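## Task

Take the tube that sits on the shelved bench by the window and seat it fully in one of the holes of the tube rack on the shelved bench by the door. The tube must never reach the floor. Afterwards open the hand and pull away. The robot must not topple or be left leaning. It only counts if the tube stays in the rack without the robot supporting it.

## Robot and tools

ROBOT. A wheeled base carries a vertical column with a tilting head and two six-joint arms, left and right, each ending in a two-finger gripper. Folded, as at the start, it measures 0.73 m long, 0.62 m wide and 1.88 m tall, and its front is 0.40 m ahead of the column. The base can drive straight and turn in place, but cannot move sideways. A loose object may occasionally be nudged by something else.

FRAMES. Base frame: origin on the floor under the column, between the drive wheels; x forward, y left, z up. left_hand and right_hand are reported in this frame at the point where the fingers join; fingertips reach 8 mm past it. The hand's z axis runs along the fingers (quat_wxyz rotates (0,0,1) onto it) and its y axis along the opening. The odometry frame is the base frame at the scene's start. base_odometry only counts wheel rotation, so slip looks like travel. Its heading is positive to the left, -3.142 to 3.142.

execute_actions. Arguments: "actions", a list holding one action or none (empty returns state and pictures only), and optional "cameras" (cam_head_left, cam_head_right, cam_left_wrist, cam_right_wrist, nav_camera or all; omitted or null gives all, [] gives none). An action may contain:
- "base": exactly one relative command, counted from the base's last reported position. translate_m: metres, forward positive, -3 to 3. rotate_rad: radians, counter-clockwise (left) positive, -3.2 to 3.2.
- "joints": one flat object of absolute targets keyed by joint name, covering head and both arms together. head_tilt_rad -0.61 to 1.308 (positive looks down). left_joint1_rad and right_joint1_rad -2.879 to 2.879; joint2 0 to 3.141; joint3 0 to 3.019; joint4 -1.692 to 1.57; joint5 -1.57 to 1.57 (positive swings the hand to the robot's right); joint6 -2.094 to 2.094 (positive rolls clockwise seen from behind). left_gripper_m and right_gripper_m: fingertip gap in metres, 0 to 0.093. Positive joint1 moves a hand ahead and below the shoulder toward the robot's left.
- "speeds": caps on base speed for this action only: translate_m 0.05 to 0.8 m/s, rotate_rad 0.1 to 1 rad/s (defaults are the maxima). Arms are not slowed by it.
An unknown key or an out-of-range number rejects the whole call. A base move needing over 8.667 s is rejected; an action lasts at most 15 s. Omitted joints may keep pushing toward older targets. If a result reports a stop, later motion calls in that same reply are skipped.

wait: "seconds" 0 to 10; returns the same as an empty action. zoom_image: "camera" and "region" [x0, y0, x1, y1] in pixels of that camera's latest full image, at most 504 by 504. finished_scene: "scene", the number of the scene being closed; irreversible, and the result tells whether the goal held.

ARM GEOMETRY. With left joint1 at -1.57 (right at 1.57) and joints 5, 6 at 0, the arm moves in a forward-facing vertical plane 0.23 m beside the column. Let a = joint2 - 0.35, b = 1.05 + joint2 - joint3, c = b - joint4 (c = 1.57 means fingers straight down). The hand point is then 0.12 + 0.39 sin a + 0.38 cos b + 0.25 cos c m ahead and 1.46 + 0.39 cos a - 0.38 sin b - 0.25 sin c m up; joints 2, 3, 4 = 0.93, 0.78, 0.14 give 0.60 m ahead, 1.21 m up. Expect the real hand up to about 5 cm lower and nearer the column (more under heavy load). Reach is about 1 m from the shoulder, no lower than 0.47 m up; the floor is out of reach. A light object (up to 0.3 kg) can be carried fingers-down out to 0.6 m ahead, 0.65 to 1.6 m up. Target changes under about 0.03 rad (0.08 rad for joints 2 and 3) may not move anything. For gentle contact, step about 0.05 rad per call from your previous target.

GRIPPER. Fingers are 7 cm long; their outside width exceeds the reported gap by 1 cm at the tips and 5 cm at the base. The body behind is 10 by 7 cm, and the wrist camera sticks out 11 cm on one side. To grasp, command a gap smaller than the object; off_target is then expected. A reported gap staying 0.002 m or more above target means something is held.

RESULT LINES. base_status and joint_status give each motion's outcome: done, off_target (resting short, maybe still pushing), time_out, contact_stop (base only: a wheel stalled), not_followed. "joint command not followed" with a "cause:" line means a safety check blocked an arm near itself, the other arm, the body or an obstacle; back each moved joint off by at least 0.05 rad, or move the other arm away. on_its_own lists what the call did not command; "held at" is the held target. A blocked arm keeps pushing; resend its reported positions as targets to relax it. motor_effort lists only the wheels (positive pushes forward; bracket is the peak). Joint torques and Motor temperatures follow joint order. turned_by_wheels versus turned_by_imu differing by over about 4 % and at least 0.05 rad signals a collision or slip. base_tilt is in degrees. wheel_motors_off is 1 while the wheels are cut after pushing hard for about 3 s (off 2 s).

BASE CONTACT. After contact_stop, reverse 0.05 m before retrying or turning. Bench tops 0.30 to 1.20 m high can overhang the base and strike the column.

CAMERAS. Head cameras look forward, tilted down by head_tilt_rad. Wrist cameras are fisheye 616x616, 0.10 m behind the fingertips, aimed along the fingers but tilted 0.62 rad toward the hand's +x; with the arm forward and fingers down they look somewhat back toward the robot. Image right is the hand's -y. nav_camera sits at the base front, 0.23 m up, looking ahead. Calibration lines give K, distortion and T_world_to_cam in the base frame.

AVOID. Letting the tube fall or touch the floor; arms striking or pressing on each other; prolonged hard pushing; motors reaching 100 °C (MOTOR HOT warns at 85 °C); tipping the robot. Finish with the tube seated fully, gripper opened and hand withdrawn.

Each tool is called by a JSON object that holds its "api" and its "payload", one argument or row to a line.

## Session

{"api": "execute_actions", "payload": {
  "actions": [
    {"joints":{"head_tilt_rad":0.35}}
  ]
}}

Scene clock: 0.87 s.
Joint torques (N m, as the arm reports them, + toward a larger angle): left_arm=[-0.56 -8.05 -1.87 -1.75 -0.02 -0.11] | right_arm=[-0.13 -7.93 -1.2  -1.13  0.07 -0.05]
Motor temperatures (°C, as the motors report them): left_arm=[23 24 22 23 24 22] | right_arm=[24 22 21 23 22 23]
base_odometry: x=+0.000 y=+0.000 heading=+0.000 (m, m, rad; odometry frame)
turned_by_wheels: +0.000 (rad since the last result)
turned_by_imu: +0.000 (rad since the last result)
base_tilt: forward=+0.5 right=-0.2 (deg)
base_status: not commanded
joint_positions: head_tilt_rad=+0.369 left_joint1_rad=-1.584 left_joint2_rad=+0.908 left_joint3_rad=+0.414 left_joint4_rad=-0.974 left_joint5_rad=+0.013 left_joint6_rad=-0.040 left_gripper_m=+0.094 right_joint1_rad=+1.583 right_joint2_rad=+0.921 right_joint3_rad=+0.401 right_joint4_rad=-0.987 right_joint5_rad=+0.017 right_joint6_rad=+0.075 right_gripper_m=+0.094
joint_status: all done
wheel_motors_off: 0
motor_effort: left_wheel=+4(4) right_wheel=+1(0) (%)
left_hand: x=+0.1409 y=+0.2196 z=+1.2562 quat_wxyz=(+0.455, +0.015, -0.890, +0.000) (m; base frame)
right_hand: x=+0.1301 y=-0.2260 z=+1.2610 quat_wxyz=(+0.471, -0.024, -0.881, +0.022) (m; base frame)
pictures: cam_head_left, cam_head_right, cam_left_wrist, cam_right_wrist, nav_camera
camera_calibration (this result's frames):
cam_head_left: T_world_to_cam=[[0.0716546, -0.9974, -0.0077172, 0.0618887], [-0.354907, -0.0182648, -0.934723, 1.45397], [0.932152, 0.0697162, -0.355293, 0.428841], [0, 0, 0, 1]] pos_world=[0.111846, 0.0583871, 1.5119]
cam_head_right: T_world_to_cam=[[0.0783308, -0.996908, -0.00627165, -0.0603046], [-0.344593, -0.0211717, -0.938513, 1.4536], [0.935478, 0.0756756, -0.345186, 0.415102], [0, 0, 0, 1]] pos_world=[0.117306, -0.060756, 1.50714]
cam_left_wrist: T_world_to_cam=[[0.032324, -0.999338, -0.0166698, 0.235184], [0.00967159, -0.016365, 0.999819, -1.24727], [-0.999431, -0.0324794, 0.00913621, 0.264257], [0, 0, 0, 1]] pos_world=[0.268568, 0.2232, 1.24855]
cam_right_wrist: T_world_to_cam=[[-0.0279384, -0.997538, 0.0643264, -0.3041], [0.0244227, 0.0636512, 0.997673, -1.23576], [-0.999311, 0.0294444, 0.0225842, 0.226834], [0, 0, 0, 1]] pos_world=[0.248362, -0.231373, 1.24732]
Images, in order (width x height): cam_head_left 896x504, cam_head_right 896x504, cam_left_wrist 616x616, cam_right_wrist 616x616, nav_camera 896x504.

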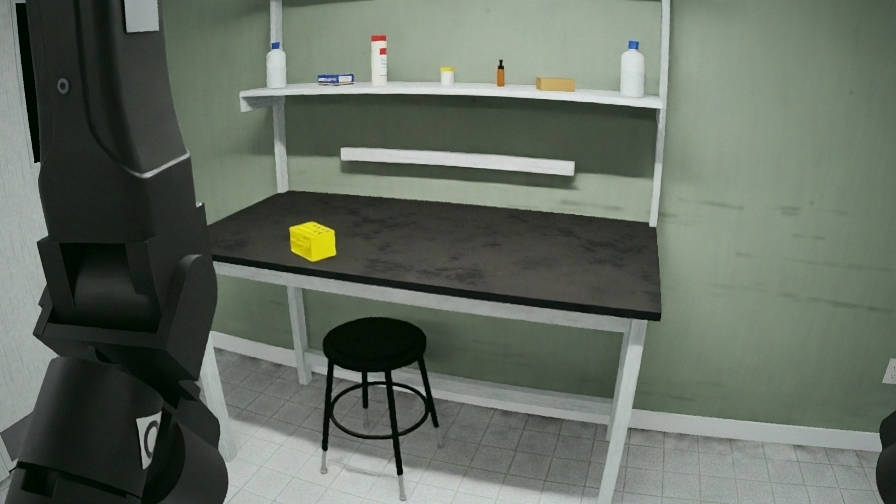

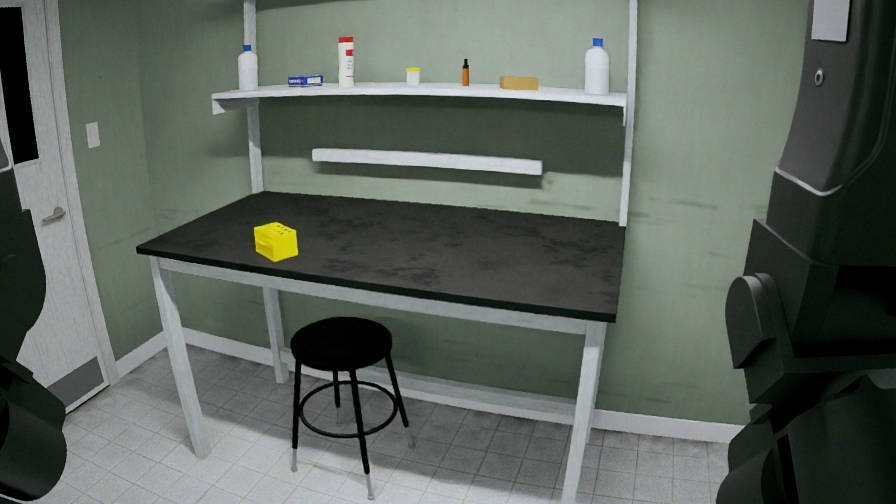

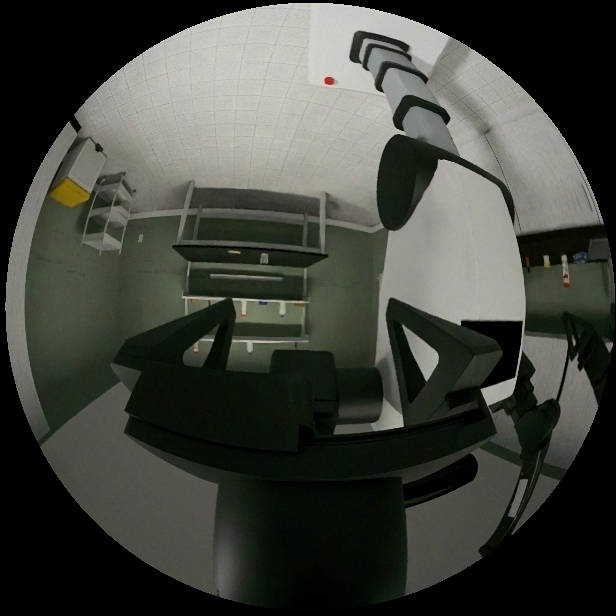

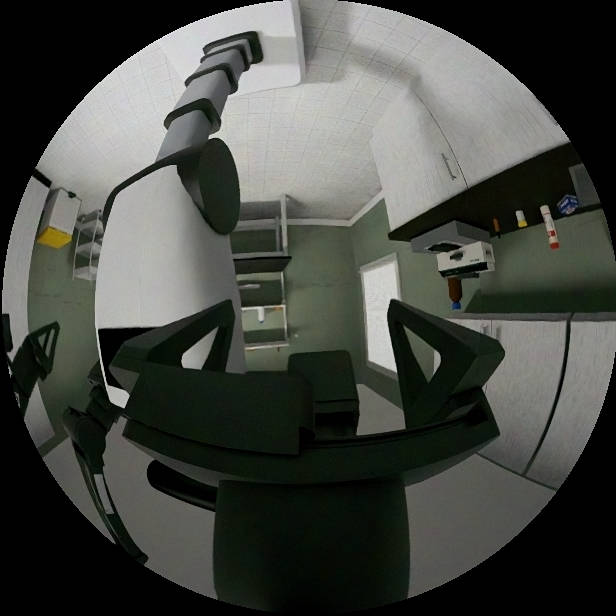

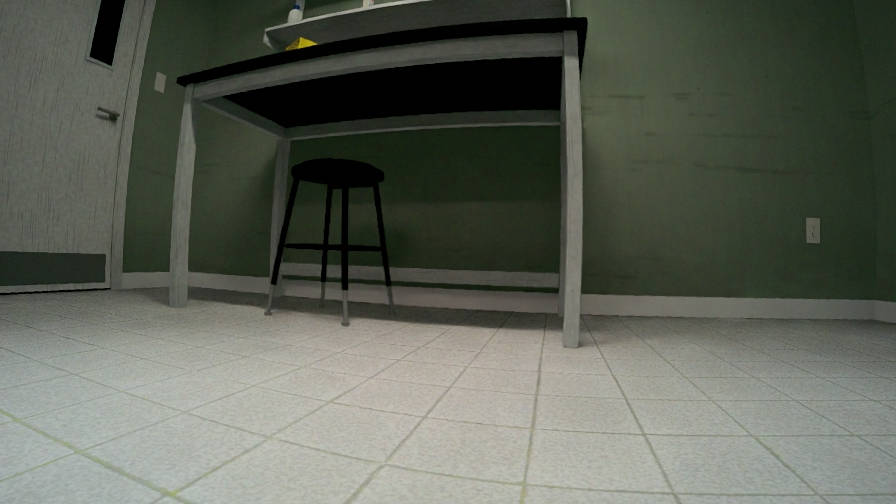

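{"api": "execute_actions", "payload": {
  "actions": [
    {"base":{"rotate_rad":2.56}}
  ],
  "cameras": []
}}

{"api": "execute_actions", "payload": {
  "actions": [
    {"base":{"translate_m":1.0},"joints":{"head_tilt_rad":0.75,"left_joint1_rad":-1.57,"left_joint2_rad":1.4,"left_joint3_rad":1.3,"left_joint4_rad":-0.42}}
  ],
  "cameras": ["cam_head_left","cam_head_right","cam_left_wrist"]
}}

Scene clock: 14.40 s.
Joint torques (N m, as the arm reports them, + toward a larger angle): left_arm=[-0.46 -8.02 -1.79 -1.77 -0.03 -0.11] | right_arm=[-0.07 -7.87 -1.18 -1.13  0.07 -0.05]
Motor temperatures (°C, as the motors report them): left_arm=[23 24 22 23 24 22] | right_arm=[24 23 21 23 22 23]
base_odometry: x=+0.000 y=+0.000 heading=+2.559 (m, m, rad; odometry frame)
turned_by_wheels: +2.559 (rad since the last result)
turned_by_imu: +2.555 (rad since the last result)
base_tilt: forward=+0.6 right=-0.2 (deg)
base_status: done
joint_positions: head_tilt_rad=+0.369 left_joint1_rad=-1.584 left_joint2_rad=+0.908 left_joint3_rad=+0.414 left_joint4_rad=-0.974 left_joint5_rad=+0.013 left_joint6_rad=-0.040 left_gripper_m=+0.094 right_joint1_rad=+1.583 right_joint2_rad=+0.921 right_joint3_rad=+0.401 right_joint4_rad=-0.987 right_joint5_rad=+0.017 right_joint6_rad=+0.075 right_gripper_m=+0.094
joint_status: not commanded
wheel_motors_off: 0
motor_effort: left_wheel=-5(50) right_wheel=+5(34) (%)
left_hand: x=+0.1409 y=+0.2196 z=+1.2562 quat_wxyz=(+0.455, +0.015, -0.890, +0.000) (m; base frame)
right_hand: x=+0.1301 y=-0.2260 z=+1.2610 quat_wxyz=(+0.471, -0.024, -0.881, +0.022) (m; base frame)
pictures: none
No camera images: the call's "cameras" was empty. Leave "cameras" out to get every camera's image.

Scene clock: 17.47 s.
Joint torques (N m, as the arm reports them, + toward a larger angle): left_arm=[ -0.1  -20.82   4.65   0.4   -0.03  -0.1 ] | right_arm=[-0.08 -7.81 -1.21 -1.13  0.07 -0.05]
Motor temperatures (°C, as the motors report them): left_arm=[23 24 22 23 24 22] | right_arm=[24 23 21 23 22 23]
base_odometry: x=-0.835 y=+0.550 heading=+2.559 (m, m, rad; odometry frame)
turned_by_wheels: +0.000 (rad since the last result)
turned_by_imu: +0.002 (rad since the last result)
base_tilt: forward=+0.5 right=-0.1 (deg)
base_status: done
joint_positions: head_tilt_rad=+0.753 left_joint1_rad=-1.576 left_joint2_rad=+1.400 left_joint3_rad=+1.290 left_joint4_rad=-0.426 left_joint5_rad=+0.013 left_joint6_rad=-0.040 left_gripper_m=+0.094 right_joint1_rad=+1.583 right_joint2_rad=+0.921 right_joint3_rad=+0.404 right_joint4_rad=-0.987 right_joint5_rad=+0.017 right_joint6_rad=+0.075 right_gripper_m=+0.094
joint_status: all done
wheel_motors_off: 0
motor_effort: left_wheel=+0(57) right_wheel=-1(60) (%)
left_hand: x=+0.6087 y=+0.2193 z=+1.0508 quat_wxyz=(+0.006, +0.019, -1.000, +0.009) (m; base frame)
right_hand: x=+0.1312 y=-0.2260 z=+1.2605 quat_wxyz=(+0.470, -0.024, -0.882, +0.022) (m; base frame)
pictures: cam_head_left, cam_head_right, cam_left_wrist
camera_calibration (this result's frames):
cam_head_left: T_world_to_cam=[[0.0635541, -0.9974, -0.0339826, 0.102743], [-0.679045, -0.0182648, -0.73387, 1.16087], [0.731341, 0.0697162, -0.67844, 0.936528], [0, 0, 0, 1]] pos_world=[0.0968287, 0.0583871, 1.49079]
cam_head_right: T_world_to_cam=[[0.0702859, -0.996908, -0.0351417, -0.0154425], [-0.6709, -0.0211717, -0.741245, 1.16613], [0.738209, 0.0756756, -0.670314, 0.925662], [0, 0, 0, 1]] pos_world=[0.100107, -0.060756, 1.48433]
cam_left_wrist: T_world_to_cam=[[0.0433285, -0.998887, 0.0186358, 0.172491], [-0.796872, -0.0233028, 0.603698, -0.137752], [-0.602592, -0.0410077, -0.796995, 1.34106], [0, 0, 0, 1]] pos_world=[0.690866, 0.224083, 1.14876]
Images, in order (width x height): cam_head_left 896x504, cam_head_right 896x504, cam_left_wrist 616x616.

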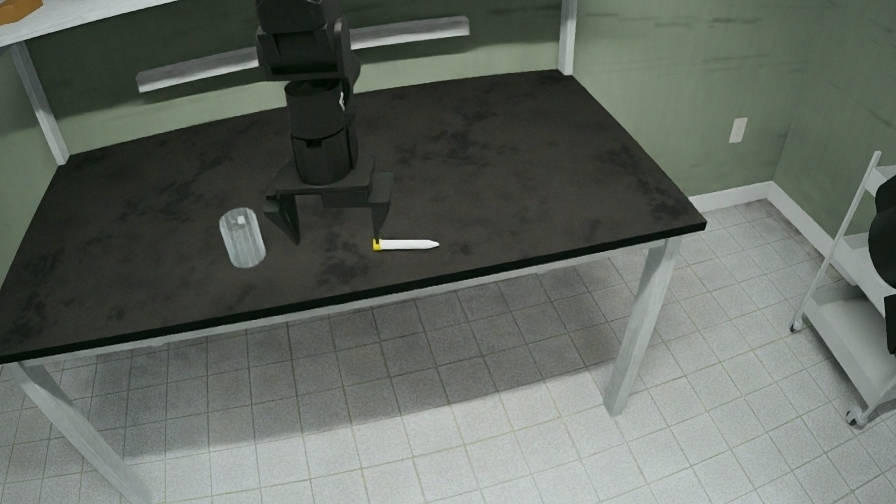

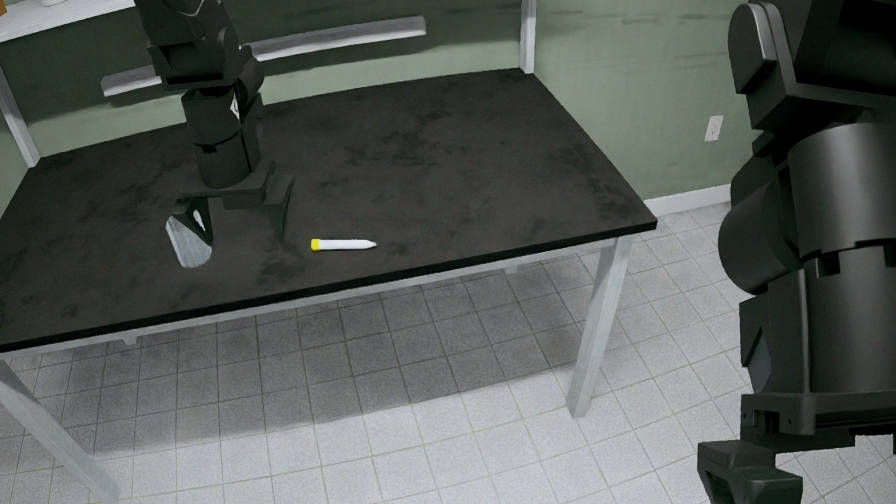

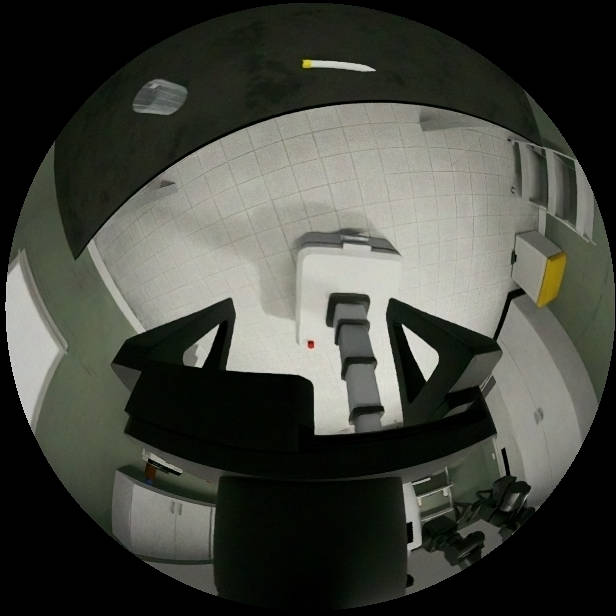

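{"api": "execute_actions", "payload": {
  "actions": [
    {"base":{"translate_m":0.26},"joints":{"head_tilt_rad":0.95,"left_joint2_rad":2.0,"left_joint3_rad":1.85,"left_joint4_rad":-0.37,"left_joint6_rad":-1.62}}
  ],
  "cameras": ["cam_head_right","cam_left_wrist"]
}}

Scene clock: 22.80 s.
Joint torques (N m, as the arm reports them, + toward a larger angle): left_arm=[  0.06 -22.74   3.95   0.31  -0.12  -0.17] | right_arm=[-0.09 -7.97 -1.3  -1.14  0.06 -0.05]
Motor temperatures (°C, as the motors report them): left_arm=[23 25 22 23 24 22] | right_arm=[24 23 21 23 22 23]
base_odometry: x=-1.052 y=+0.693 heading=+2.559 (m, m, rad; odometry frame)
turned_by_wheels: +0.000 (rad since the last result)
turned_by_imu: +0.002 (rad since the last result)
base_tilt: forward=+0.7 right=-0.3 (deg)
base_status: done
joint_positions: head_tilt_rad=+0.951 left_joint1_rad=-1.576 left_joint2_rad=+1.996 left_joint3_rad=+1.841 left_joint4_rad=-0.376 left_joint5_rad=+0.013 left_joint6_rad=-1.614 left_gripper_m=+0.094 right_joint1_rad=+1.583 right_joint2_rad=+0.921 right_joint3_rad=+0.404 right_joint4_rad=-0.987 right_joint5_rad=+0.017 right_joint6_rad=+0.075 right_gripper_m=+0.094
joint_status: all done
wheel_motors_off: 0
motor_effort: left_wheel=+0(33) right_wheel=-1(35) (%)
left_hand: x=+0.6426 y=+0.2183 z=+0.8234 quat_wxyz=(+0.009, +0.721, -0.692, +0.003) (m; base frame)
right_hand: x=+0.1315 y=-0.2260 z=+1.2605 quat_wxyz=(+0.470, -0.024, -0.882, +0.022) (m; base frame)
pictures: cam_head_right, cam_left_wrist
camera_calibration (this result's frames):
cam_head_right: T_world_to_cam=[[0.0619946, -0.996908, -0.0482878, 0.00521717], [-0.803668, -0.0211717, -0.594702, 0.947087], [0.59184, 0.0756756, -0.802495, 1.13654], [0, 0, 0, 1]] pos_world=[0.0881693, -0.060756, 1.47555]
cam_left_wrist: T_world_to_cam=[[0.998883, 0.0466822, -0.00737217, -0.646638], [0.0415746, -0.793765, 0.606803, -0.346608], [0.0224751, -0.606431, -0.794818, 0.900131], [0, 0, 0, 1]] pos_world=[0.640095, 0.300929, 0.920996]
Images, in order (width x height): cam_head_right 896x504, cam_left_wrist 616x616.

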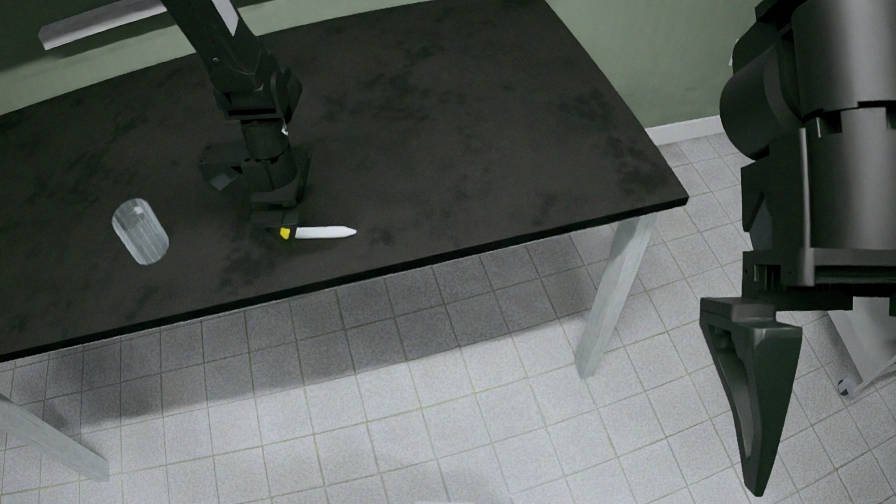

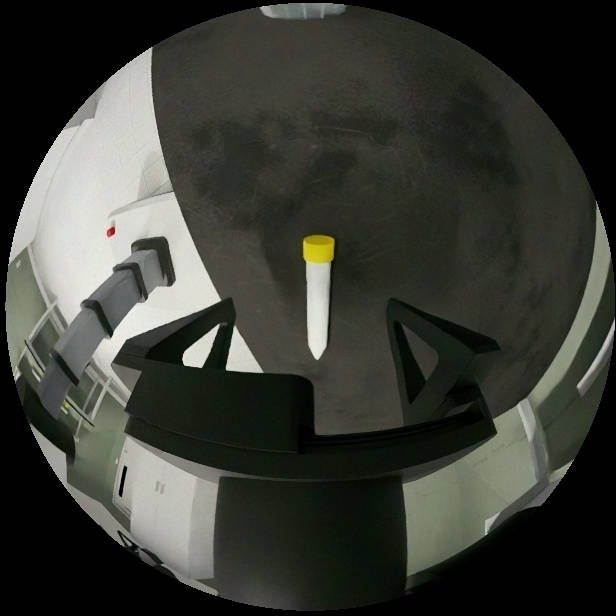

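{"api": "execute_actions", "payload": {
  "actions": [
    {"base":{"rotate_rad":-0.015},"joints":{"left_joint2_rad":2.18,"left_joint3_rad":2.06,"left_joint4_rad":-0.39}}
  ],
  "cameras": ["cam_left_wrist"]
}}

{"api": "execute_actions", "payload": {
  "actions": [
    {"joints":{"left_joint2_rad":2.23}}
  ],
  "cameras": ["cam_left_wrist"]
}}

{"api": "execute_actions", "payload": {
  "actions": [
    {"joints":{"left_gripper_m":0.005}}
  ],
  "cameras": ["cam_left_wrist"]
}}

Scene clock: 31.17 s.
Joint torques (N m, as the arm reports them, + toward a larger angle): left_arm=[ -0.32 -19.74   5.5    0.09  -0.14  -0.15] | right_arm=[-0.12 -7.93 -1.22 -1.14  0.07 -0.05]
Motor temperatures (°C, as the motors report them): left_arm=[23 27 23 23 24 22] | right_arm=[24 23 21 23 22 23]
base_odometry: x=-1.052 y=+0.693 heading=+2.546 (m, m, rad; odometry frame)
turned_by_wheels: -0.013 (rad since the last result)
turned_by_imu: -0.012 (rad since the last result)
base_tilt: forward=+0.7 right=-0.2 (deg)
base_status: done
joint_positions: head_tilt_rad=+0.951 left_joint1_rad=-1.572 left_joint2_rad=+2.140 left_joint3_rad=+2.041 left_joint4_rad=-0.389 left_joint5_rad=+0.014 left_joint6_rad=-1.615 left_gripper_m=+0.094 right_joint1_rad=+1.583 right_joint2_rad=+0.921 right_joint3_rad=+0.402 right_joint4_rad=-0.987 right_joint5_rad=+0.017 right_joint6_rad=+0.075 right_gripper_m=+0.094
joint_status: all done
wheel_motors_off: 0
motor_effort: left_wheel=+1(39) right_wheel=+0(41) (%)
left_hand: x=+0.6652 y=+0.2213 z=+0.7774 quat_wxyz=(-0.007, +0.722, -0.691, +0.018) (m; base frame)
right_hand: x=+0.1305 y=-0.2260 z=+1.2609 quat_wxyz=(+0.471, -0.024, -0.882, +0.022) (m; base frame)
pictures: cam_left_wrist
camera_calibration (this result's frames):
cam_left_wrist: T_world_to_cam=[[0.998077, 0.0497918, 0.036918, -0.704269], [0.0172481, -0.795165, 0.606148, -0.300261], [0.0595371, -0.604346, -0.794495, 0.8395], [0, 0, 0, 1]] pos_world=[0.658112, 0.303658, 0.874981]
Images, in order (width x height): cam_left_wrist 616x616.

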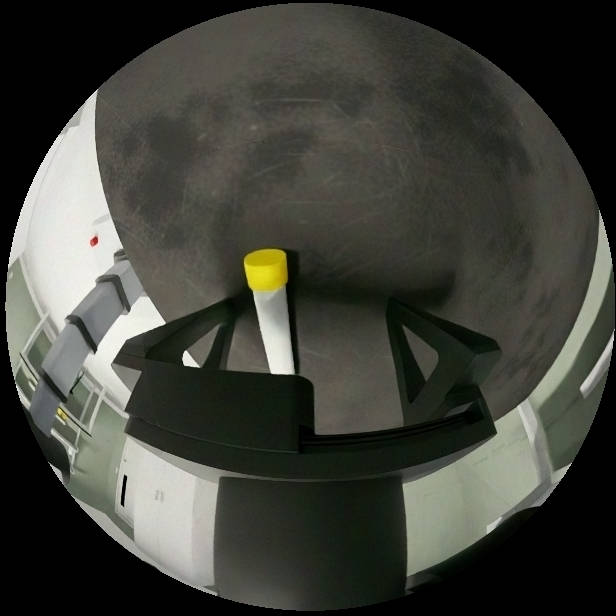

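Scene clock: 31.70 s.
Joint torques (N m, as the arm reports them, + toward a larger angle): left_arm=[ -0.24 -15.48   5.03   0.35  -0.14  -0.15] | right_arm=[-0.02 -7.82 -1.25 -1.12  0.06 -0.05]
Motor temperatures (°C, as the motors report them): left_arm=[23 27 23 23 24 22] | right_arm=[24 23 21 23 22 23]
base_odometry: x=-1.052 y=+0.693 heading=+2.546 (m, m, rad; odometry frame)
turned_by_wheels: +0.000 (rad since the last result)
turned_by_imu: +0.000 (rad since the last result)
base_tilt: forward=+0.5 right=-0.2 (deg)
base_status: not commanded
joint_positions: head_tilt_rad=+0.951 left_joint1_rad=-1.572 left_joint2_rad=+2.144 left_joint3_rad=+2.046 left_joint4_rad=-0.395 left_joint5_rad=+0.014 left_joint6_rad=-1.615 left_gripper_m=+0.094 right_joint1_rad=+1.583 right_joint2_rad=+0.921 right_joint3_rad=+0.402 right_joint4_rad=-0.987 right_joint5_rad=+0.017 right_joint6_rad=+0.075 right_gripper_m=+0.094
joint_status: all done
wheel_motors_off: 0
motor_effort: left_wheel=+1(1) right_wheel=-2(3) (%)
left_hand: x=+0.6641 y=+0.2213 z=+0.7761 quat_wxyz=(-0.005, +0.722, -0.691, +0.016) (m; base frame)
right_hand: x=+0.1305 y=-0.2260 z=+1.2609 quat_wxyz=(+0.471, -0.024, -0.882, +0.022) (m; base frame)
pictures: cam_left_wrist
camera_calibration (this result's frames):
cam_left_wrist: T_world_to_cam=[[0.998248, 0.0497876, 0.031968, -0.699346], [0.0202506, -0.795166, 0.606053, -0.30138], [0.0555938, -0.604344, -0.794781, 0.841383], [0, 0, 0, 1]] pos_world=[0.657449, 0.303657, 0.873725]
Images, in order (width x height): cam_left_wrist 616x616.

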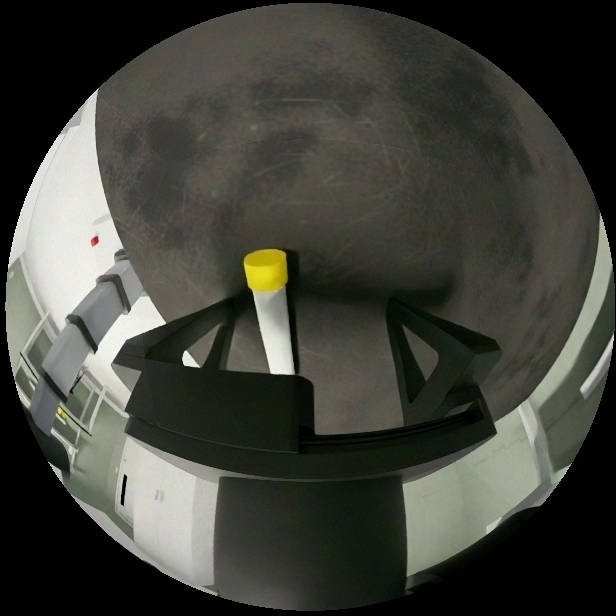

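Scene clock: 32.40 s.
Joint torques (N m, as the arm reports them, + toward a larger angle): left_arm=[ -0.36 -15.47   4.95   1.06  -0.16  -0.14] | right_arm=[-0.07 -8.12 -1.24 -1.1   0.07 -0.05]
Motor temperatures (°C, as the motors report them): left_arm=[23 27 23 23 24 22] | right_arm=[24 23 21 23 22 23]
base_odometry: x=-1.052 y=+0.693 heading=+2.546 (m, m, rad; odometry frame)
turned_by_wheels: +0.000 (rad since the last result)
turned_by_imu: +0.000 (rad since the last result)
base_tilt: forward=+0.5 right=-0.2 (deg)
base_status: not commanded
joint_positions: head_tilt_rad=+0.951 left_joint1_rad=-1.572 left_joint2_rad=+2.146 left_joint3_rad=+2.046 left_joint4_rad=-0.412 left_joint5_rad=+0.015 left_joint6_rad=-1.616 left_gripper_m=+0.016 right_joint1_rad=+1.583 right_joint2_rad=+0.921 right_joint3_rad=+0.402 right_joint4_rad=-0.987 right_joint5_rad=+0.017 right_joint6_rad=+0.075 right_gripper_m=+0.094
joint_status: left_gripper_m off_target (ended at +0.016, target +0.005)
wheel_motors_off: 0
motor_effort: left_wheel=+3(4) right_wheel=-1(3) (%)
left_hand: x=+0.6588 y=+0.2212 z=+0.7750 quat_wxyz=(+0.001, +0.723, -0.691, +0.010) (m; base frame)
right_hand: x=+0.1305 y=-0.2260 z=+1.2609 quat_wxyz=(+0.471, -0.024, -0.882, +0.022) (m; base frame)
pictures: cam_left_wrist
camera_calibration (this result's frames):
cam_left_wrist: T_world_to_cam=[[0.998615, 0.0509157, 0.0132474, -0.680007], [0.0324756, -0.794665, 0.606179, -0.309001], [0.0413913, -0.604909, -0.795218, 0.850585], [0, 0, 0, 1]] pos_world=[0.653893, 0.303597, 0.872719]
Images, in order (width x height): cam_left_wrist 616x616.

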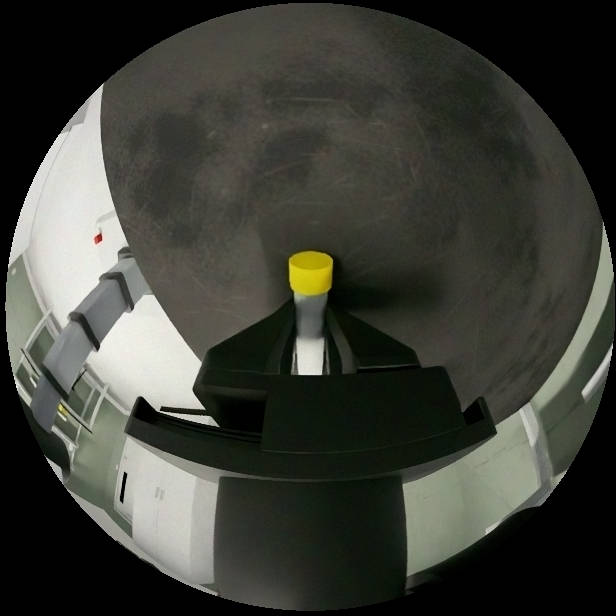

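{"api": "execute_actions", "payload": {
  "actions": [
    {"base":{"translate_m":-0.6},"joints":{"left_joint2_rad":1.63,"left_joint3_rad":1.3}}
  ],
  "cameras": []
}}

{"api": "execute_actions", "payload": {
  "actions": [
    {"base":{"rotate_rad":-2.49},"joints":{"left_joint6_rad":0}}
  ],
  "cameras": []
}}

{"api": "execute_actions", "payload": {
  "actions": [
    {"base":{"translate_m":1.4},"joints":{"head_tilt_rad":0.65,"left_joint2_rad":1.8,"left_joint3_rad":1.47,"left_joint4_rad":1.4,"left_joint5_rad":0.9}}
  ],
  "cameras": ["cam_head_right","cam_head_left"]
}}

Scene clock: 40.43 s.
Joint torques (N m, as the arm reports them, + toward a larger angle): left_arm=[ -0.31 -20.61   1.53  -0.32  -0.16  -0.17] | right_arm=[-0.08 -7.76 -1.01 -1.08  0.06 -0.05]
Motor temperatures (°C, as the motors report them): left_arm=[23 27 23 23 24 22] | right_arm=[24 23 21 23 22 23]
base_odometry: x=-0.556 y=+0.356 heading=+2.545 (m, m, rad; odometry frame)
turned_by_wheels: -0.001 (rad since the last result)
turned_by_imu: +0.000 (rad since the last result)
base_tilt: forward=+0.7 right=-0.2 (deg)
base_status: done
joint_positions: head_tilt_rad=+0.952 left_joint1_rad=-1.571 left_joint2_rad=+1.641 left_joint3_rad=+1.293 left_joint4_rad=-0.391 left_joint5_rad=+0.015 left_joint6_rad=-1.616 left_gripper_m=+0.016 right_joint1_rad=+1.583 right_joint2_rad=+0.920 right_joint3_rad=+0.399 right_joint4_rad=-0.987 right_joint5_rad=+0.017 right_joint6_rad=+0.075 right_gripper_m=+0.094
joint_status: all done
wheel_motors_off: 0
motor_effort: left_wheel=+0(60) right_wheel=+0(60) (%)
left_hand: x=+0.5079 y=+0.2216 z=+0.9447 quat_wxyz=(+0.080, +0.719, -0.686, -0.073) (m; base frame)
right_hand: x=+0.1291 y=-0.2260 z=+1.2615 quat_wxyz=(+0.472, -0.024, -0.881, +0.022) (m; base frame)
pictures: none
No camera images: the call's "cameras" was empty. Leave "cameras" out to get every camera's image.

Scene clock: 44.50 s.
Joint torques (N m, as the arm reports them, + toward a larger angle): left_arm=[ -0.35 -20.71   1.42  -0.22  -0.07  -0.04] | right_arm=[-0.09 -7.76 -1.04 -1.13  0.07 -0.05]
Motor temperatures (°C, as the motors report them): left_arm=[23 27 23 23 24 22] | right_arm=[24 23 21 23 22 23]
base_odometry: x=-0.556 y=+0.356 heading=+0.056 (m, m, rad; odometry frame)
turned_by_wheels: -2.489 (rad since the last result)
turned_by_imu: -2.480 (rad since the last result)
base_tilt: forward=+0.7 right=-0.2 (deg)
base_status: done
joint_positions: head_tilt_rad=+0.952 left_joint1_rad=-1.572 left_joint2_rad=+1.640 left_joint3_rad=+1.296 left_joint4_rad=-0.391 left_joint5_rad=+0.015 left_joint6_rad=-0.006 left_gripper_m=+0.016 right_joint1_rad=+1.583 right_joint2_rad=+0.920 right_joint3_rad=+0.401 right_joint4_rad=-0.987 right_joint5_rad=+0.017 right_joint6_rad=+0.075 right_gripper_m=+0.094
joint_status: all done
wheel_motors_off: 0
motor_effort: left_wheel=+5(53) right_wheel=-6(42) (%)
left_hand: x=+0.5103 y=+0.2214 z=+0.9452 quat_wxyz=(+0.106, +0.004, -0.994, +0.007) (m; base frame)
right_hand: x=+0.1301 y=-0.2260 z=+1.2611 quat_wxyz=(+0.471, -0.024, -0.881, +0.022) (m; base frame)
pictures: none
No camera images: the call's "cameras" was empty. Leave "cameras" out to get every camera's image.

Scene clock: 48.17 s.
Joint torques (N m, as the arm reports them, + toward a larger angle): left_arm=[ -0.84 -23.37   3.97   2.36   0.06  -0.03] | right_arm=[-0.1  -8.04 -1.3  -1.12  0.07 -0.05]
Motor temperatures (°C, as the motors report them): left_arm=[23 27 23 23 24 22] | right_arm=[24 23 21 23 22 23]
base_odometry: x=+0.842 y=+0.434 heading=+0.055 (m, m, rad; odometry frame)
turned_by_wheels: -0.001 (rad since the last result)
turned_by_imu: +0.002 (rad since the last result)
base_tilt: forward=+0.5 right=-0.2 (deg)
base_status: done
joint_positions: head_tilt_rad=+0.666 left_joint1_rad=-1.571 left_joint2_rad=+1.811 left_joint3_rad=+1.456 left_joint4_rad=+1.383 left_joint5_rad=+0.898 left_joint6_rad=-0.006 left_gripper_m=+0.016 right_joint1_rad=+1.583 right_joint2_rad=+0.920 right_joint3_rad=+0.403 right_joint4_rad=-0.987 right_joint5_rad=+0.017 right_joint6_rad=+0.075 right_gripper_m=+0.094
joint_status: all done
wheel_motors_off: 0
motor_effort: left_wheel=-1(59) right_wheel=+0(58) (%)
left_hand: x=+0.7516 y=+0.0898 z=+1.1165 quat_wxyz=(-0.630, -0.302, -0.644, +0.312) (m; base frame)
right_hand: x=+0.1313 y=-0.2260 z=+1.2606 quat_wxyz=(+0.470, -0.024, -0.882, +0.022) (m; base frame)
pictures: cam_head_left, cam_head_right
camera_calibration (this result's frames):
cam_head_left: T_world_to_cam=[[0.0662499, -0.9974, -0.0283706, 0.0939653], [-0.613172, -0.0182648, -0.789738, 1.24361], [0.787166, 0.0697162, -0.612788, 0.832633], [0, 0, 0, 1]] pos_world=[0.100901, 0.0583871, 1.49502]
cam_head_right: T_world_to_cam=[[0.0730566, -0.996908, -0.0289443, -0.0251249], [-0.604422, -0.0211717, -0.796383, 1.24771], [0.793308, 0.0756756, -0.604099, 0.820938], [0, 0, 0, 1]] pos_world=[0.104725, -0.060756, 1.48886]
Images, in order (width x height): cam_head_left 896x504, cam_head_right 896x504.

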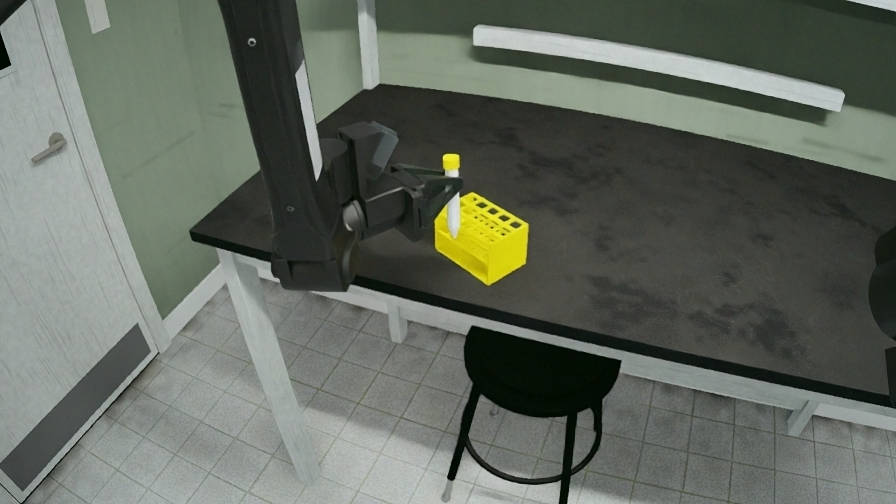

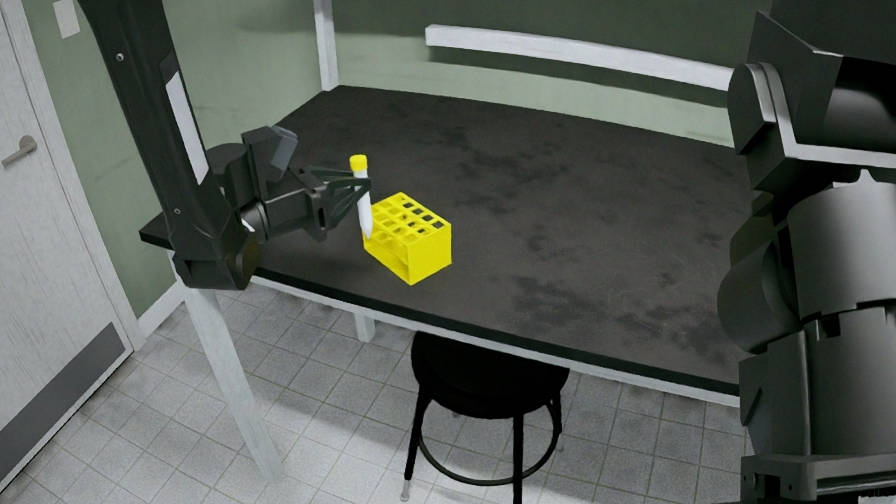

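{"api": "execute_actions", "payload": {
  "actions": [
    {"base":{"translate_m":0.12},"joints":{"left_joint2_rad":1.86,"left_joint3_rad":1.53}}
  ],
  "cameras": ["cam_head_right","cam_head_left"]
}}

{"api": "zoom_image", "payload": {
  "camera": "cam_head_right",
  "region": [300,160,460,320]
}}

{"api": "zoom_image", "payload": {
  "camera": "cam_head_left",
  "region": [385,160,545,320]
}}

Scene clock: 52.43 s.
Joint torques (N m, as the arm reports them, + toward a larger angle): left_arm=[ -1.01 -22.32   4.18   2.34   0.    -0.03] | right_arm=[-0.09 -7.78 -1.2  -1.11  0.06 -0.05]
Motor temperatures (°C, as the motors report them): left_arm=[23 28 23 23 24 22] | right_arm=[24 23 21 23 22 23]
base_odometry: x=+0.962 y=+0.441 heading=+0.055 (m, m, rad; odometry frame)
turned_by_wheels: -0.001 (rad since the last result)
turned_by_imu: +0.001 (rad since the last result)
base_tilt: forward=+0.6 right=-0.2 (deg)
base_status: done
joint_positions: head_tilt_rad=+0.666 left_joint1_rad=-1.571 left_joint2_rad=+1.856 left_joint3_rad=+1.516 left_joint4_rad=+1.383 left_joint5_rad=+0.899 left_joint6_rad=-0.006 left_gripper_m=+0.016 right_joint1_rad=+1.583 right_joint2_rad=+0.920 right_joint3_rad=+0.403 right_joint4_rad=-0.987 right_joint5_rad=+0.017 right_joint6_rad=+0.075 right_gripper_m=+0.094
joint_status: all done
wheel_motors_off: 0
motor_effort: left_wheel=+0(36) right_wheel=+0(35) (%)
left_hand: x=+0.7587 y=+0.0896 z=+1.1030 quat_wxyz=(-0.635, -0.305, -0.639, +0.310) (m; base frame)
right_hand: x=+0.1311 y=-0.2260 z=+1.2607 quat_wxyz=(+0.470, -0.024, -0.882, +0.022) (m; base frame)
pictures: cam_head_left, cam_head_right
camera_calibration (this result's frames):
cam_head_left: T_world_to_cam=[[0.0662582, -0.9974, -0.0283512, 0.0939349], [-0.612941, -0.0182648, -0.789918, 1.24387], [0.787346, 0.0697162, -0.612557, 0.832269], [0, 0, 0, 1]] pos_world=[0.100914, 0.0583871, 1.49503]
cam_head_right: T_world_to_cam=[[0.0730651, -0.996908, -0.0289229, -0.0251583], [-0.604188, -0.0211717, -0.79656, 1.24798], [0.793485, 0.0756756, -0.603867, 0.820571], [0, 0, 0, 1]] pos_world=[0.10474, -0.060756, 1.48888]
Images, in order (width x height): cam_head_left 896x504, cam_head_right 896x504.

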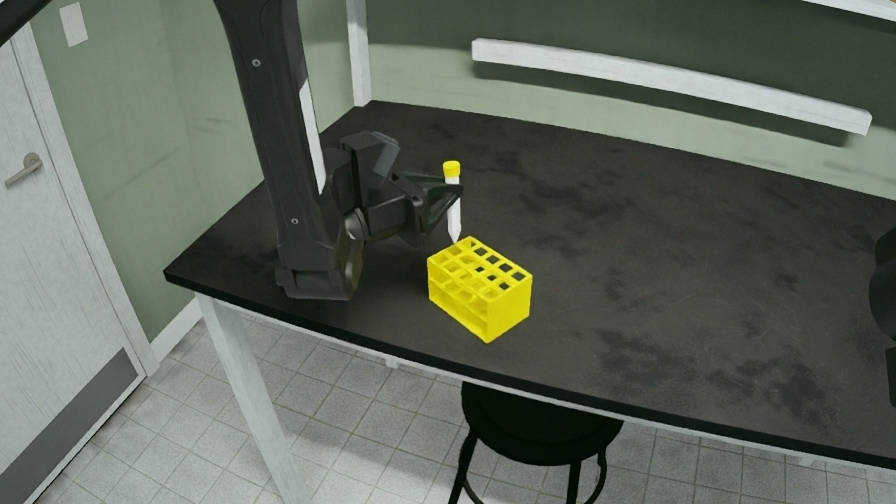

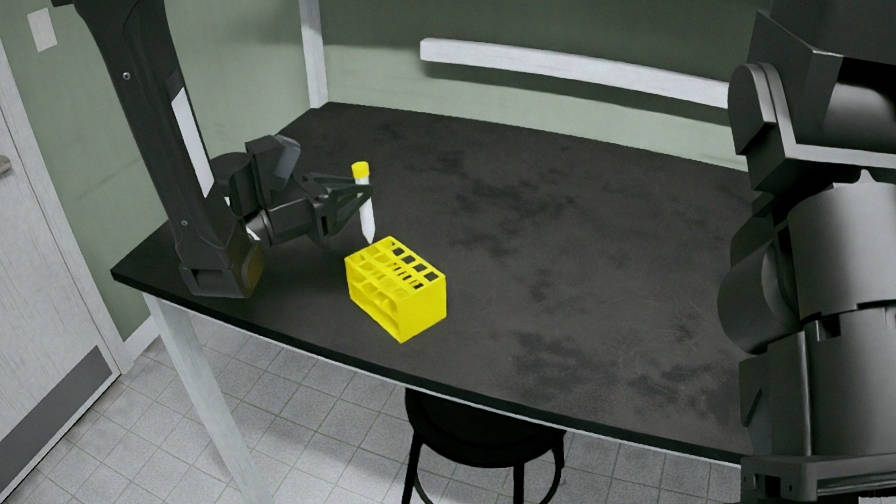

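Region (300, 160, 460, 320) of cam_head_right's 896x504 image, scaled by 3.150, with more detail than that image has.

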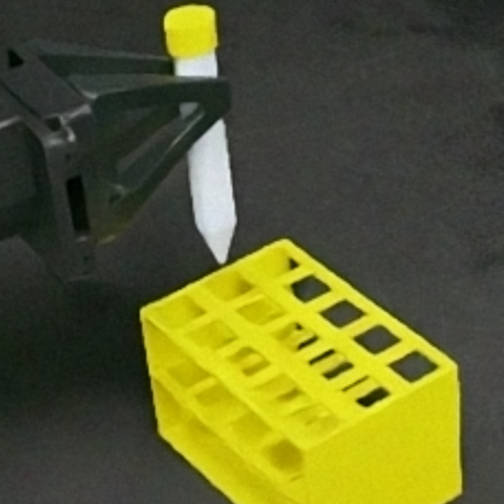

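Region (385, 160, 545, 320) of cam_head_left's 896x504 image, scaled by 3.150, with more detail than that image has.

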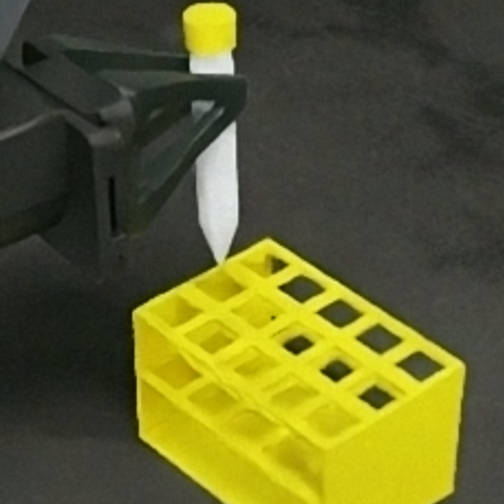

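{"api": "execute_actions", "payload": {
  "actions": [
    {"joints":{"left_joint2_rad":1.92,"left_joint3_rad":1.61}}
  ],
  "cameras": ["cam_head_right","cam_head_left"]
}}

{"api": "zoom_image", "payload": {
  "camera": "cam_head_right",
  "region": [300,160,460,320]
}}

{"api": "zoom_image", "payload": {
  "camera": "cam_head_left",
  "region": [385,160,545,320]
}}

Scene clock: 56.80 s.
Joint torques (N m, as the arm reports them, + toward a larger angle): left_arm=[ -0.86 -21.87   4.59   2.32  -0.01  -0.04] | right_arm=[-0.06 -7.83 -1.19 -1.12  0.07 -0.05]
Motor temperatures (°C, as the motors report them): left_arm=[23 28 23 23 24 22] | right_arm=[24 23 21 23 22 23]
base_odometry: x=+0.962 y=+0.441 heading=+0.055 (m, m, rad; odometry frame)
turned_by_wheels: +0.000 (rad since the last result)
turned_by_imu: +0.001 (rad since the last result)
base_tilt: forward=+0.6 right=-0.2 (deg)
base_status: not commanded
joint_positions: head_tilt_rad=+0.666 left_joint1_rad=-1.571 left_joint2_rad=+1.912 left_joint3_rad=+1.592 left_joint4_rad=+1.383 left_joint5_rad=+0.899 left_joint6_rad=-0.006 left_gripper_m=+0.016 right_joint1_rad=+1.583 right_joint2_rad=+0.920 right_joint3_rad=+0.403 right_joint4_rad=-0.987 right_joint5_rad=+0.017 right_joint6_rad=+0.075 right_gripper_m=+0.094
joint_status: all done
wheel_motors_off: 0
motor_effort: left_wheel=-1(1) right_wheel=+1(1) (%)
left_hand: x=+0.7668 y=+0.0896 z=+1.0866 quat_wxyz=(-0.641, -0.308, -0.633, +0.307) (m; base frame)
right_hand: x=+0.1311 y=-0.2260 z=+1.2607 quat_wxyz=(+0.470, -0.024, -0.882, +0.022) (m; base frame)
pictures: cam_head_left, cam_head_right
camera_calibration (this result's frames):
cam_head_left: T_world_to_cam=[[0.0662582, -0.9974, -0.0283512, 0.0939349], [-0.612941, -0.0182648, -0.789917, 1.24387], [0.787346, 0.0697162, -0.612557, 0.832269], [0, 0, 0, 1]] pos_world=[0.100914, 0.0583871, 1.49503]
cam_head_right: T_world_to_cam=[[0.0730651, -0.996908, -0.0289229, -0.0251583], [-0.604188, -0.0211717, -0.79656, 1.24798], [0.793485, 0.0756756, -0.603867, 0.820571], [0, 0, 0, 1]] pos_world=[0.10474, -0.060756, 1.48888]
Images, in order (width x height): cam_head_left 896x504, cam_head_right 896x504.

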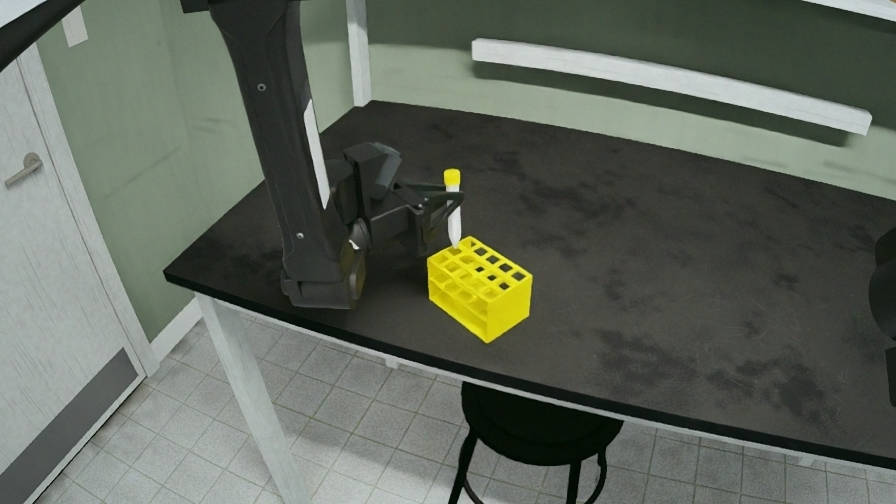

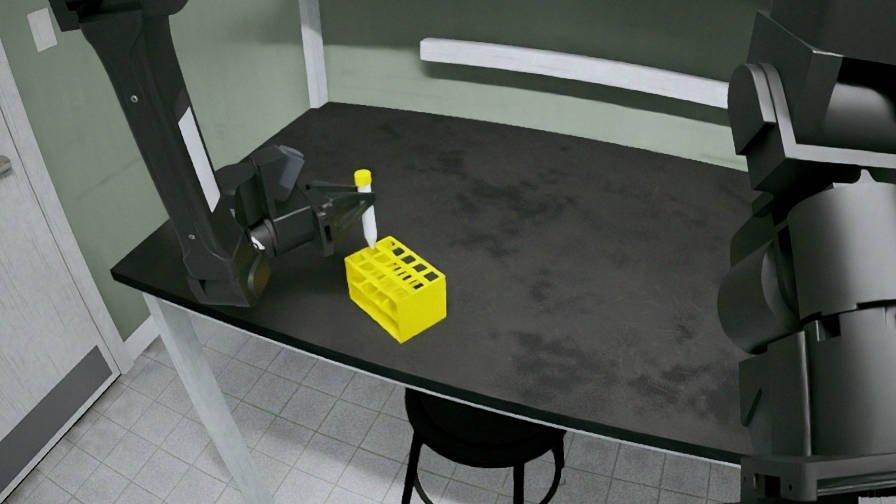

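Region (300, 160, 460, 320) of cam_head_right's 896x504 image, scaled by 3.150, with more detail than that image has.

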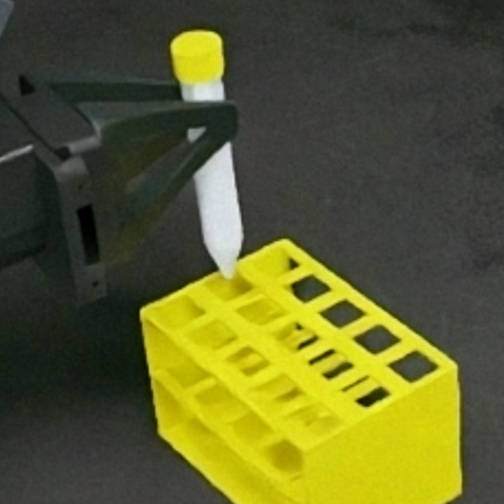

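Region (385, 160, 545, 320) of cam_head_left's 896x504 image, scaled by 3.150, with more detail than that image has.

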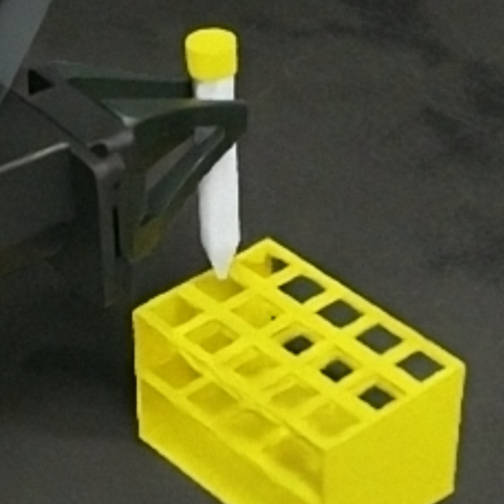

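{"api": "execute_actions", "payload": {
  "actions": [
    {"joints":{"left_joint2_rad":2.06,"left_joint3_rad":1.75}}
  ],
  "cameras": ["cam_head_right"]
}}

{"api": "zoom_image", "payload": {
  "camera": "cam_head_right",
  "region": [300,160,460,320]
}}

Scene clock: 60.33 s.
Joint torques (N m, as the arm reports them, + toward a larger angle): left_arm=[ -0.76 -23.5    4.23   2.28  -0.01  -0.04] | right_arm=[-0.07 -7.73 -1.26 -1.1   0.07 -0.05]
Motor temperatures (°C, as the motors report them): left_arm=[23 28 23 23 24 22] | right_arm=[24 23 21 23 22 23]
base_odometry: x=+0.962 y=+0.441 heading=+0.055 (m, m, rad; odometry frame)
turned_by_wheels: +0.000 (rad since the last result)
turned_by_imu: +0.001 (rad since the last result)
base_tilt: forward=+0.6 right=-0.2 (deg)
base_status: not commanded
joint_positions: head_tilt_rad=+0.666 left_joint1_rad=-1.571 left_joint2_rad=+2.068 left_joint3_rad=+1.736 left_joint4_rad=+1.385 left_joint5_rad=+0.900 left_joint6_rad=-0.005 left_gripper_m=+0.016 right_joint1_rad=+1.583 right_joint2_rad=+0.920 right_joint3_rad=+0.403 right_joint4_rad=-0.987 right_joint5_rad=+0.017 right_joint6_rad=+0.075 right_gripper_m=+0.094
joint_status: all done
wheel_motors_off: 0
motor_effort: left_wheel=-1(1) right_wheel=+1(1) (%)
left_hand: x=+0.7578 y=+0.0895 z=+1.0240 quat_wxyz=(-0.638, -0.306, -0.636, +0.309) (m; base frame)
right_hand: x=+0.1311 y=-0.2260 z=+1.2607 quat_wxyz=(+0.470, -0.024, -0.882, +0.022) (m; base frame)
pictures: cam_head_right
camera_calibration (this result's frames):
cam_head_right: T_world_to_cam=[[0.0730651, -0.996908, -0.0289229, -0.0251583], [-0.604188, -0.0211717, -0.79656, 1.24798], [0.793485, 0.0756756, -0.603867, 0.820571], [0, 0, 0, 1]] pos_world=[0.10474, -0.060756, 1.48888]
Images, in order (width x height): cam_head_right 896x504.

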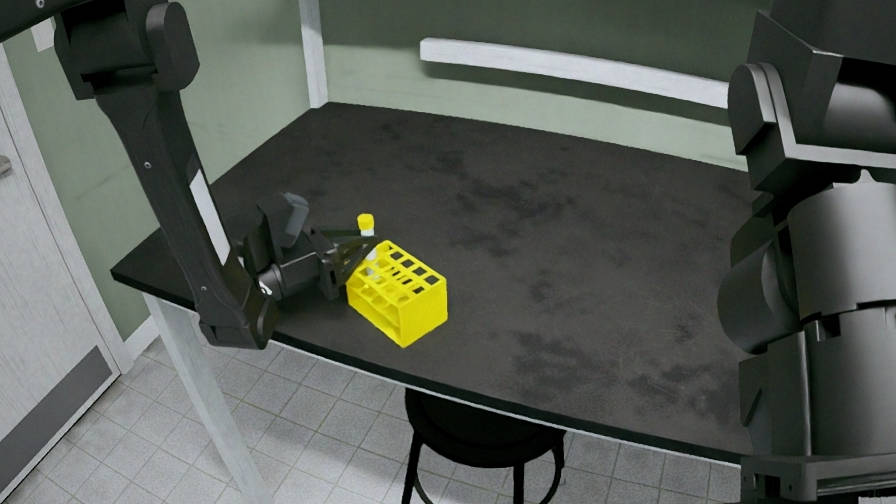

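Region (300, 160, 460, 320) of cam_head_right's 896x504 image, scaled by 3.150, with more detail than that image has.

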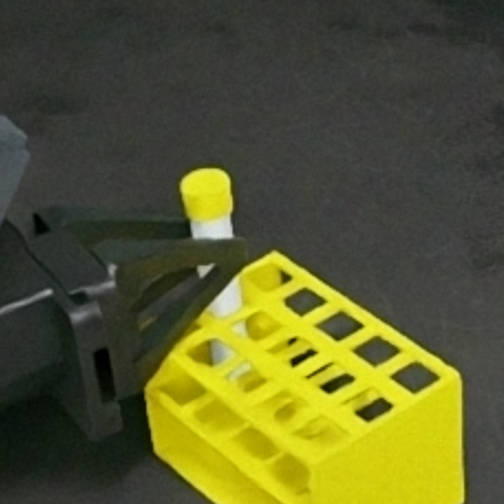

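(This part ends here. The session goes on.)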